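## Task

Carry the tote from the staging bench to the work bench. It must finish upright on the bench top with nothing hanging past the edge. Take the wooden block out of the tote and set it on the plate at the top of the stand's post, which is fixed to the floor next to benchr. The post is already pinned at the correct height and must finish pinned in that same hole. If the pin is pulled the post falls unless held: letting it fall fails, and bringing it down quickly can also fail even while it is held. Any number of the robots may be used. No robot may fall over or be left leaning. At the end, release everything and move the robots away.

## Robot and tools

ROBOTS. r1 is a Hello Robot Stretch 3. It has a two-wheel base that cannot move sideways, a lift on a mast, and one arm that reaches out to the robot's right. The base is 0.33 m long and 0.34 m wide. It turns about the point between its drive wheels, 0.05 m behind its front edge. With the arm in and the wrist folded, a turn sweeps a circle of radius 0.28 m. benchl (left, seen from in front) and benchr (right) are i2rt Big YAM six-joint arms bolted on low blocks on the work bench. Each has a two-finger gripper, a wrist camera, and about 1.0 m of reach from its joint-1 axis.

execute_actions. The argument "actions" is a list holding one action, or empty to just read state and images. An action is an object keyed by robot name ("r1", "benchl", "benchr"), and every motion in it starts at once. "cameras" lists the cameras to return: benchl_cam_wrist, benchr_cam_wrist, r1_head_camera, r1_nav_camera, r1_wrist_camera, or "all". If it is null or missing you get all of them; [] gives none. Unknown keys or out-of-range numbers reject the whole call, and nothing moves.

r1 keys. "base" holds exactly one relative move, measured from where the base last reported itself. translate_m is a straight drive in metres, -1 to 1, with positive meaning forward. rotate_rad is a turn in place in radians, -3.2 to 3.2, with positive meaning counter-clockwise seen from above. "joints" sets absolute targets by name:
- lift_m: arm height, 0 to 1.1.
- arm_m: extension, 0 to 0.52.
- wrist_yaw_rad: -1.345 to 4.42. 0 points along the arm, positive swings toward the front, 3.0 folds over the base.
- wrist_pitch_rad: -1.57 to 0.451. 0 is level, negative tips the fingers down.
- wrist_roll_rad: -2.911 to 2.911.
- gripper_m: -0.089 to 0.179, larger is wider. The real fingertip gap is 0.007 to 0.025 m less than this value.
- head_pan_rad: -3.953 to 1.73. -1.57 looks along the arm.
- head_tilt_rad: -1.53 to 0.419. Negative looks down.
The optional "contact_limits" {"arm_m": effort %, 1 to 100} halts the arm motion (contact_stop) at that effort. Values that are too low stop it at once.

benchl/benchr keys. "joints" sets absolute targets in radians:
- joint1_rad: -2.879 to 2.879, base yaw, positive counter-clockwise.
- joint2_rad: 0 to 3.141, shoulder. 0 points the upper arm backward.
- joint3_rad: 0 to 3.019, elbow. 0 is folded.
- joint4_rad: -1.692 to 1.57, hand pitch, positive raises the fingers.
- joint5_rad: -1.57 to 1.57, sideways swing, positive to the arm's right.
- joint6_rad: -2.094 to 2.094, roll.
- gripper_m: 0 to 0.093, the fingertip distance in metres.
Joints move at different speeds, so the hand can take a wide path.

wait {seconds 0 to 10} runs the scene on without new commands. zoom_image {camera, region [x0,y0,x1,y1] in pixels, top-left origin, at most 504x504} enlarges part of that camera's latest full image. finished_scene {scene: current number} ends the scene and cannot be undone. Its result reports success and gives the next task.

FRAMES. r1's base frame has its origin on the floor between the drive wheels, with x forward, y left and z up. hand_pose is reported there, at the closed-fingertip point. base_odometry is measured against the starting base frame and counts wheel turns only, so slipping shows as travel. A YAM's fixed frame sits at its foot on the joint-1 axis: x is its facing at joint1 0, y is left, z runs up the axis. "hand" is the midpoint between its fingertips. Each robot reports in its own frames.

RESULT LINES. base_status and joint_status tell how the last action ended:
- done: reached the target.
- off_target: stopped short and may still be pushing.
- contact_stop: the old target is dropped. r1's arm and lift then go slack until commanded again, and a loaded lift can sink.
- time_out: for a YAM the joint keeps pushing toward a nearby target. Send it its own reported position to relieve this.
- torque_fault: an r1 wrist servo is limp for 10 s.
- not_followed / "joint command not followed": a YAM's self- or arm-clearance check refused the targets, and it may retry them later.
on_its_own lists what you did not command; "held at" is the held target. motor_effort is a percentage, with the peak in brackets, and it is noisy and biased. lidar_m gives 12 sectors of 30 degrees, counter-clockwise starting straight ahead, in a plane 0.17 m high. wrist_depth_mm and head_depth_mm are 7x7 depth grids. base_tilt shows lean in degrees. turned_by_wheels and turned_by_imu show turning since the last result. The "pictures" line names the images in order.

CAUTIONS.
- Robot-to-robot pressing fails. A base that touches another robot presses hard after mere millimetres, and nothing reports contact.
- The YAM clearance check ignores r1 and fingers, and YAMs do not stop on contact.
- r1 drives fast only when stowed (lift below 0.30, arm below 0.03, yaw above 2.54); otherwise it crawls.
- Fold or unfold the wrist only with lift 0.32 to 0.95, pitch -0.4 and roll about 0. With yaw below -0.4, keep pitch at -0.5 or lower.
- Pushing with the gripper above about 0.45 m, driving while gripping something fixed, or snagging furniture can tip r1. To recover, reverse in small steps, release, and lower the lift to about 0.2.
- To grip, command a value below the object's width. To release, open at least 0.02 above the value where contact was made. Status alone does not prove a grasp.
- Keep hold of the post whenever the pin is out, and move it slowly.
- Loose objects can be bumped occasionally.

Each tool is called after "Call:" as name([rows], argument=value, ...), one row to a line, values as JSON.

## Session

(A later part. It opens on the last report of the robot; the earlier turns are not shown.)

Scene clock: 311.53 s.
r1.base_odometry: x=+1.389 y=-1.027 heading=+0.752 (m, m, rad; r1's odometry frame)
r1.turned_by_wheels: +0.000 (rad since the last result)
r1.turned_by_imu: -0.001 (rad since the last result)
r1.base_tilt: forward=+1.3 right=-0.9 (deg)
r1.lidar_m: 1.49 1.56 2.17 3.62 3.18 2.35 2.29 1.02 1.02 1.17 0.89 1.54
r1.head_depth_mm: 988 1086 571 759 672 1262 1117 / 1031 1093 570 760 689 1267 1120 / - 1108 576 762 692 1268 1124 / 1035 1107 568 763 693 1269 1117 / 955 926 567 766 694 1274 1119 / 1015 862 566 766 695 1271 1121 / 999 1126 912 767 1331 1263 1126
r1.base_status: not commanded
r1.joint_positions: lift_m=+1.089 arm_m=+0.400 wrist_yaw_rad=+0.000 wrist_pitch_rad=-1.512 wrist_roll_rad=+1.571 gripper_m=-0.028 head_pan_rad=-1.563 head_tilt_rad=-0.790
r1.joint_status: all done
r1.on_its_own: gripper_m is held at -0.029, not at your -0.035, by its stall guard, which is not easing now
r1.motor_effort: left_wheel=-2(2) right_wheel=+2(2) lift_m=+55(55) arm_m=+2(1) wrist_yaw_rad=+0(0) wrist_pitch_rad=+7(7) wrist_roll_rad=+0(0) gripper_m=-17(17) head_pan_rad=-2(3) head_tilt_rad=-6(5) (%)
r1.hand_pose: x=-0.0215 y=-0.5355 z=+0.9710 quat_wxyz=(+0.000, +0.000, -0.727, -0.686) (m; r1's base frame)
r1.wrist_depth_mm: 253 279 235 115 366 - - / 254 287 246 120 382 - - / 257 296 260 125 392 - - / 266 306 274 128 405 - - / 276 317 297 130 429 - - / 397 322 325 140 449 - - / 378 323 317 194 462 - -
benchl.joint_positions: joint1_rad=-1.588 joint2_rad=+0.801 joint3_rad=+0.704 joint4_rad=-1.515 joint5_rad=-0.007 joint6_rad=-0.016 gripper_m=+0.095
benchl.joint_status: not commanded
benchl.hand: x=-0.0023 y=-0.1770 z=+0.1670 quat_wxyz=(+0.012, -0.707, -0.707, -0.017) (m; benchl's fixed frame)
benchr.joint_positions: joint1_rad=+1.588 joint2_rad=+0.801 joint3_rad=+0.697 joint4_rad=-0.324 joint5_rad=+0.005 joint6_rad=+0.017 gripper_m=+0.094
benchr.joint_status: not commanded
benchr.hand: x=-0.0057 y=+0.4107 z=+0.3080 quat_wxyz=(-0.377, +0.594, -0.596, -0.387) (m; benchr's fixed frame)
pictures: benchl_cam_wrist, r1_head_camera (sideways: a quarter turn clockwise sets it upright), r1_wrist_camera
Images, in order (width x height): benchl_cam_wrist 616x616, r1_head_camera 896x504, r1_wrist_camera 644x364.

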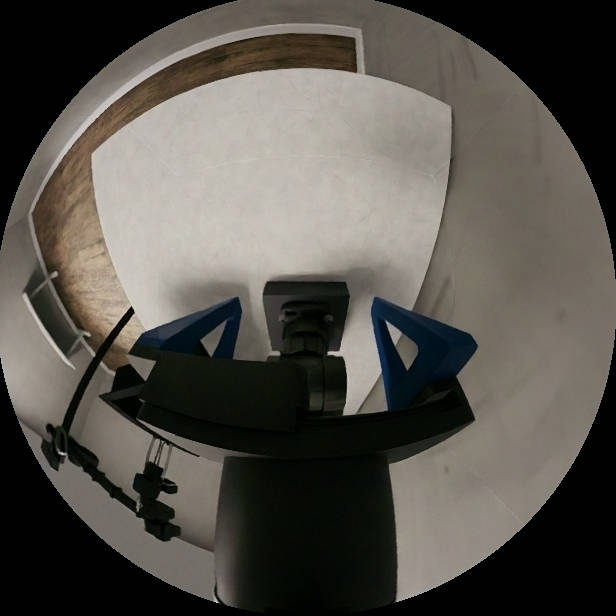

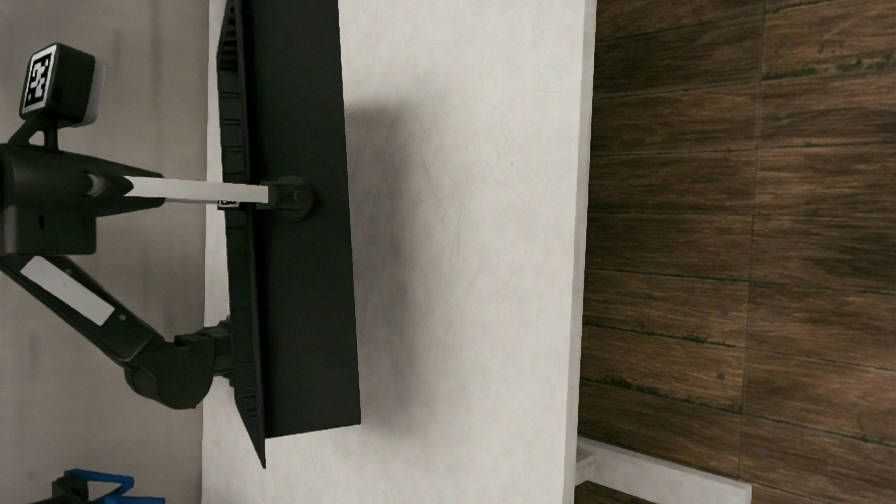

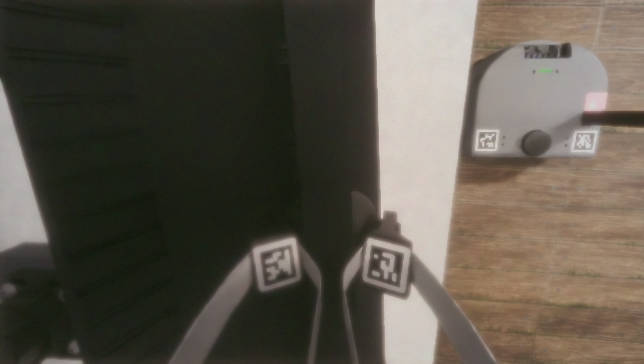

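Table ≈0.72; target hand z≈0.78.

Call:
execute_actions([
  {"r1":{"joints":{"lift_m":0.98}}},
], cameras=[])

Call:
execute_actions([
  {"r1":{"joints":{"lift_m":0.9,"arm_m":0.375}}},
], cameras=[])

Call:
execute_actions([
  {"r1":{"joints":{"gripper_m":0.1}}},
], cameras=[])

Call:
execute_actions([
  {"r1":{"joints":{"lift_m":1.02}}},
], cameras=[])

Call:
execute_actions([
  {"r1":{"joints":{"arm_m":0}}},
], cameras=["r1_head_camera","benchr_cam_wrist"])

Scene clock: 319.70 s.
r1.base_odometry: x=+1.389 y=-1.027 heading=+0.752 (m, m, rad; r1's odometry frame)
r1.turned_by_wheels: +0.000 (rad since the last result)
r1.turned_by_imu: -0.001 (rad since the last result)
r1.base_tilt: forward=+1.3 right=-0.8 (deg)
r1.lidar_m: 1.49 1.55 2.17 3.62 3.18 2.36 2.29 1.02 1.02 1.17 0.89 1.53
r1.head_depth_mm: - 1097 847 739 673 1259 1113 / - 1099 850 722 690 1272 1122 / - - 851 724 689 1275 1122 / 984 1101 850 711 692 1269 1124 / 956 978 844 712 692 1269 1125 / 1014 1072 835 729 696 1274 1125 / 1004 1129 939 768 1333 1270 1132
r1.base_status: not commanded
r1.joint_positions: lift_m=+0.980 arm_m=+0.400 wrist_yaw_rad=+0.000 wrist_pitch_rad=-1.505 wrist_roll_rad=+1.571 gripper_m=-0.028 head_pan_rad=-1.563 head_tilt_rad=-0.790
r1.joint_status: all done
r1.on_its_own: gripper_m is held at -0.029, not at your -0.035, by its stall guard, which is not easing now
r1.motor_effort: left_wheel=-2(2) right_wheel=+2(2) lift_m=+31(53) arm_m=+2(2) wrist_yaw_rad=+0(0) wrist_pitch_rad=+3(8) wrist_roll_rad=+0(0) gripper_m=-19(18) head_pan_rad=-3(3) head_tilt_rad=-5(5) (%)
r1.hand_pose: x=-0.0215 y=-0.5371 z=+0.8617 quat_wxyz=(+0.000, +0.000, -0.730, -0.684) (m; r1's base frame)
r1.wrist_depth_mm: 257 269 228 115 268 268 901 / 259 281 239 119 278 273 - / 259 292 250 124 288 282 - / 258 300 262 129 298 - - / 259 310 279 128 308 - - / 272 323 300 136 316 - - / 283 323 299 199 333 - -
benchl.joint_positions: joint1_rad=-1.588 joint2_rad=+0.801 joint3_rad=+0.704 joint4_rad=-1.515 joint5_rad=-0.007 joint6_rad=-0.016 gripper_m=+0.095
benchl.joint_status: not commanded
benchl.hand: x=-0.0023 y=-0.1770 z=+0.1670 quat_wxyz=(+0.012, -0.707, -0.707, -0.017) (m; benchl's fixed frame)
benchr.joint_positions: joint1_rad=+1.588 joint2_rad=+0.801 joint3_rad=+0.697 joint4_rad=-0.324 joint5_rad=+0.005 joint6_rad=+0.017 gripper_m=+0.094
benchr.joint_status: not commanded
benchr.hand: x=-0.0057 y=+0.4107 z=+0.3080 quat_wxyz=(-0.377, +0.594, -0.596, -0.387) (m; benchr's fixed frame)
pictures: none
No camera images: the call's "cameras" was empty. Leave "cameras" out to get every camera's image.

Scene clock: 321.27 s.
r1.base_odometry: x=+1.389 y=-1.027 heading=+0.752 (m, m, rad; r1's odometry frame)
r1.turned_by_wheels: +0.000 (rad since the last result)
r1.turned_by_imu: +0.000 (rad since the last result)
r1.base_tilt: forward=+1.4 right=-0.9 (deg)
r1.lidar_m: 1.49 1.56 2.18 3.22 3.17 2.36 2.29 1.02 1.02 1.17 0.90 1.54
r1.head_depth_mm: 983 - - 724 681 1265 1117 / 973 - 839 719 691 1267 1121 / 983 - 858 715 692 1266 1118 / 982 1106 871 712 694 1272 1126 / 961 980 874 711 693 1273 1124 / 1016 1075 881 711 696 1276 1125 / 1004 1131 941 768 1339 1267 1127
r1.base_status: not commanded
r1.joint_positions: lift_m=+0.900 arm_m=+0.375 wrist_yaw_rad=+0.000 wrist_pitch_rad=-1.497 wrist_roll_rad=+1.571 gripper_m=-0.028 head_pan_rad=-1.563 head_tilt_rad=-0.790
r1.joint_status: all done
r1.on_its_own: gripper_m is held at -0.029, not at your -0.035, by its stall guard, which is not easing now
r1.motor_effort: left_wheel=-2(2) right_wheel=+2(2) lift_m=+30(30) arm_m=-2(3) wrist_yaw_rad=+0(0) wrist_pitch_rad=-2(3) wrist_roll_rad=+0(0) gripper_m=-20(20) head_pan_rad=-2(3) head_tilt_rad=-6(7) (%)
r1.hand_pose: x=-0.0215 y=-0.5148 z=+0.7817 quat_wxyz=(+0.000, +0.000, -0.732, -0.681) (m; r1's base frame)
r1.wrist_depth_mm: 212 206 199 114 196 192 831 / 220 212 207 117 201 196 - / 228 221 213 122 209 203 - / 236 230 221 126 216 213 898 / 245 239 232 130 222 221 946 / 256 250 240 136 234 231 973 / 264 259 249 142 241 - 997
benchl.joint_positions: joint1_rad=-1.588 joint2_rad=+0.801 joint3_rad=+0.704 joint4_rad=-1.515 joint5_rad=-0.007 joint6_rad=-0.016 gripper_m=+0.095
benchl.joint_status: not commanded
benchl.hand: x=-0.0023 y=-0.1770 z=+0.1670 quat_wxyz=(+0.012, -0.707, -0.707, -0.017) (m; benchl's fixed frame)
benchr.joint_positions: joint1_rad=+1.588 joint2_rad=+0.801 joint3_rad=+0.697 joint4_rad=-0.324 joint5_rad=+0.005 joint6_rad=+0.017 gripper_m=+0.094
benchr.joint_status: not commanded
benchr.hand: x=-0.0057 y=+0.4107 z=+0.3080 quat_wxyz=(-0.377, +0.594, -0.596, -0.387) (m; benchr's fixed frame)
pictures: none
No camera images: the call's "cameras" was empty. Leave "cameras" out to get every camera's image.

Scene clock: 323.03 s.
r1.base_odometry: x=+1.389 y=-1.027 heading=+0.752 (m, m, rad; r1's odometry frame)
r1.turned_by_wheels: +0.000 (rad since the last result)
r1.turned_by_imu: +0.000 (rad since the last result)
r1.base_tilt: forward=+1.2 right=-1.0 (deg)
r1.lidar_m: 1.49 1.56 2.17 3.63 3.18 2.36 2.29 1.02 1.02 1.17 0.89 1.54
r1.head_depth_mm: 988 - - 713 681 1264 1115 / 975 - 843 719 690 1271 1120 / 979 - 860 711 692 1271 1121 / 987 1108 870 712 692 1269 1122 / 957 978 873 712 694 1267 1122 / 1018 1071 881 712 695 1272 1121 / 1007 1128 939 769 1337 1269 1127
r1.base_status: not commanded
r1.joint_positions: lift_m=+0.900 arm_m=+0.375 wrist_yaw_rad=+0.000 wrist_pitch_rad=-1.495 wrist_roll_rad=+1.571 gripper_m=+0.100 head_pan_rad=-1.563 head_tilt_rad=-0.790
r1.joint_status: all done
r1.motor_effort: left_wheel=-2(2) right_wheel=+1(2) lift_m=+31(31) arm_m=-2(2) wrist_yaw_rad=-1(0) wrist_pitch_rad=-3(3) wrist_roll_rad=+0(0) gripper_m=+1(82) head_pan_rad=-3(2) head_tilt_rad=-6(6) (%)
r1.hand_pose: x=-0.0215 y=-0.5153 z=+0.7817 quat_wxyz=(+0.000, +0.000, -0.733, -0.680) (m; r1's base frame)
r1.wrist_depth_mm: 213 207 203 118 196 191 809 / 222 216 210 122 202 196 - / 231 225 216 126 209 202 - / 239 232 225 130 215 213 938 / 250 242 231 136 224 220 932 / 256 254 244 141 233 979 988 / 266 259 253 146 241 240 -
benchl.joint_positions: joint1_rad=-1.588 joint2_rad=+0.801 joint3_rad=+0.704 joint4_rad=-1.515 joint5_rad=-0.007 joint6_rad=-0.016 gripper_m=+0.095
benchl.joint_status: not commanded
benchl.hand: x=-0.0023 y=-0.1770 z=+0.1670 quat_wxyz=(+0.012, -0.707, -0.707, -0.017) (m; benchl's fixed frame)
benchr.joint_positions: joint1_rad=+1.588 joint2_rad=+0.801 joint3_rad=+0.697 joint4_rad=-0.324 joint5_rad=+0.005 joint6_rad=+0.017 gripper_m=+0.094
benchr.joint_status: not commanded
benchr.hand: x=-0.0057 y=+0.4107 z=+0.3080 quat_wxyz=(-0.377, +0.594, -0.596, -0.387) (m; benchr's fixed frame)
pictures: none
No camera images: the call's "cameras" was empty. Leave "cameras" out to get every camera's image.

Scene clock: 324.97 s.
r1.base_odometry: x=+1.389 y=-1.027 heading=+0.752 (m, m, rad; r1's odometry frame)
r1.turned_by_wheels: +0.000 (rad since the last result)
r1.turned_by_imu: +0.000 (rad since the last result)
r1.base_tilt: forward=+1.3 right=-0.8 (deg)
r1.lidar_m: 1.49 1.56 2.17 3.63 3.19 2.36 2.29 1.02 1.02 1.17 0.89 1.54
r1.head_depth_mm: 1007 1097 925 720 673 1267 1117 / 1043 1075 845 720 689 1269 1118 / - - 860 712 690 1269 1120 / 860 1106 867 714 692 1270 1127 / 958 985 875 709 692 1270 1126 / 1015 1070 881 712 695 1272 1123 / 1005 1132 938 768 1337 1269 1127
r1.base_status: not commanded
r1.joint_positions: lift_m=+1.020 arm_m=+0.375 wrist_yaw_rad=+0.000 wrist_pitch_rad=-1.495 wrist_roll_rad=+1.571 gripper_m=+0.100 head_pan_rad=-1.563 head_tilt_rad=-0.790
r1.joint_status: all done
r1.motor_effort: left_wheel=-2(2) right_wheel=+2(2) lift_m=+50(53) arm_m=-1(2) wrist_yaw_rad=+0(0) wrist_pitch_rad=-3(3) wrist_roll_rad=+0(0) gripper_m=+0(0) head_pan_rad=-2(2) head_tilt_rad=-6(6) (%)
r1.hand_pose: x=-0.0215 y=-0.5153 z=+0.9010 quat_wxyz=(+0.000, +0.000, -0.733, -0.680) (m; r1's base frame)
r1.wrist_depth_mm: 285 324 319 311 304 934 941 / 284 339 328 321 313 - - / 281 346 343 331 322 - - / 295 360 355 342 338 - - / 305 373 362 355 353 - - / 360 334 381 368 364 - - / 366 379 388 369 381 - -
benchl.joint_positions: joint1_rad=-1.588 joint2_rad=+0.801 joint3_rad=+0.704 joint4_rad=-1.515 joint5_rad=-0.007 joint6_rad=-0.016 gripper_m=+0.095
benchl.joint_status: not commanded
benchl.hand: x=-0.0023 y=-0.1770 z=+0.1670 quat_wxyz=(+0.012, -0.707, -0.707, -0.017) (m; benchl's fixed frame)
benchr.joint_positions: joint1_rad=+1.588 joint2_rad=+0.801 joint3_rad=+0.697 joint4_rad=-0.324 joint5_rad=+0.005 joint6_rad=+0.017 gripper_m=+0.094
benchr.joint_status: not commanded
benchr.hand: x=-0.0057 y=+0.4107 z=+0.3080 quat_wxyz=(-0.377, +0.594, -0.596, -0.387) (m; benchr's fixed frame)
pictures: none
No camera images: the call's "cameras" was empty. Leave "cameras" out to get every camera's image.

Scene clock: 328.93 s.
r1.base_odometry: x=+1.389 y=-1.027 heading=+0.752 (m, m, rad; r1's odometry frame)
r1.turned_by_wheels: +0.000 (rad since the last result)
r1.turned_by_imu: -0.001 (rad since the last result)
r1.base_tilt: forward=+1.2 right=-1.0 (deg)
r1.lidar_m: 1.49 1.56 2.17 3.22 3.18 2.36 2.29 1.02 1.02 1.17 0.89 1.54
r1.head_depth_mm: 986 1109 - - - - 1118 / 995 1109 - - - - 1100 / 1001 1121 - - - - 1101 / 984 1109 857 712 677 - 1115 / 959 985 873 711 692 1269 1122 / 1014 1076 879 713 695 1274 1128 / 1000 1133 939 769 1341 1265 1128
r1.base_status: not commanded
r1.joint_positions: lift_m=+1.020 arm_m=+0.000 wrist_yaw_rad=+0.000 wrist_pitch_rad=-1.495 wrist_roll_rad=+1.571 gripper_m=+0.100 head_pan_rad=-1.563 head_tilt_rad=-0.790
r1.joint_status: all done
r1.motor_effort: left_wheel=-2(2) right_wheel=+2(2) lift_m=+51(50) arm_m=-2(2) wrist_yaw_rad=+0(0) wrist_pitch_rad=-3(3) wrist_roll_rad=+0(0) gripper_m=+1(0) head_pan_rad=-2(2) head_tilt_rad=-5(6) (%)
r1.hand_pose: x=-0.0215 y=-0.1404 z=+0.9010 quat_wxyz=(+0.000, +0.000, -0.733, -0.680) (m; r1's base frame)
r1.wrist_depth_mm: 339 - - - 981 965 906 / 352 - - - - 981 991 / 364 - - - - - - / 380 - - - - - 999 / 392 415 - - - - - / 410 405 - - - - - / 431 - - - - - -
benchl.joint_positions: joint1_rad=-1.588 joint2_rad=+0.801 joint3_rad=+0.704 joint4_rad=-1.515 joint5_rad=-0.007 joint6_rad=-0.016 gripper_m=+0.095
benchl.joint_status: not commanded
benchl.hand: x=-0.0023 y=-0.1770 z=+0.1670 quat_wxyz=(+0.012, -0.707, -0.707, -0.017) (m; benchl's fixed frame)
benchr.joint_positions: joint1_rad=+1.588 joint2_rad=+0.801 joint3_rad=+0.697 joint4_rad=-0.324 joint5_rad=+0.005 joint6_rad=+0.017 gripper_m=+0.094
benchr.joint_status: not commanded
benchr.hand: x=-0.0057 y=+0.4107 z=+0.3080 quat_wxyz=(-0.377, +0.594, -0.596, -0.387) (m; benchr's fixed frame)
pictures: benchr_cam_wrist, r1_head_camera (sideways: a quarter turn clockwise sets it upright)
Images, in order (width x height): benchr_cam_wrist 616x616, r1_head_camera 896x504.

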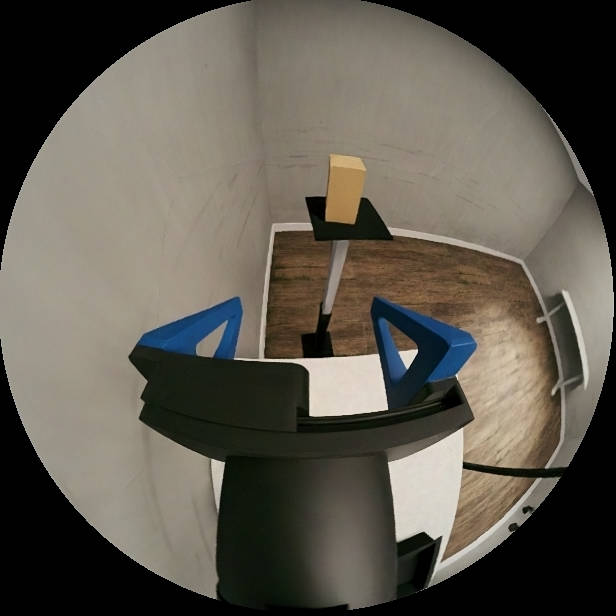

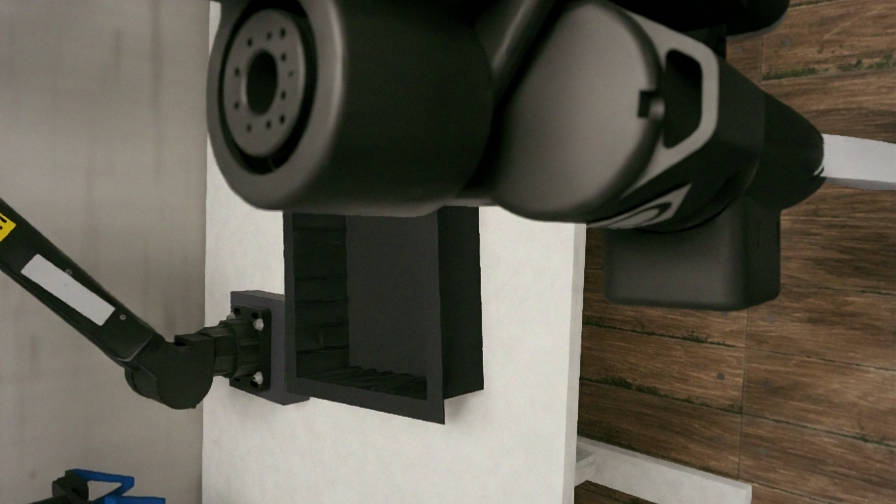

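Call:
finished_scene(scene=1)

The scene is finished: the task was done.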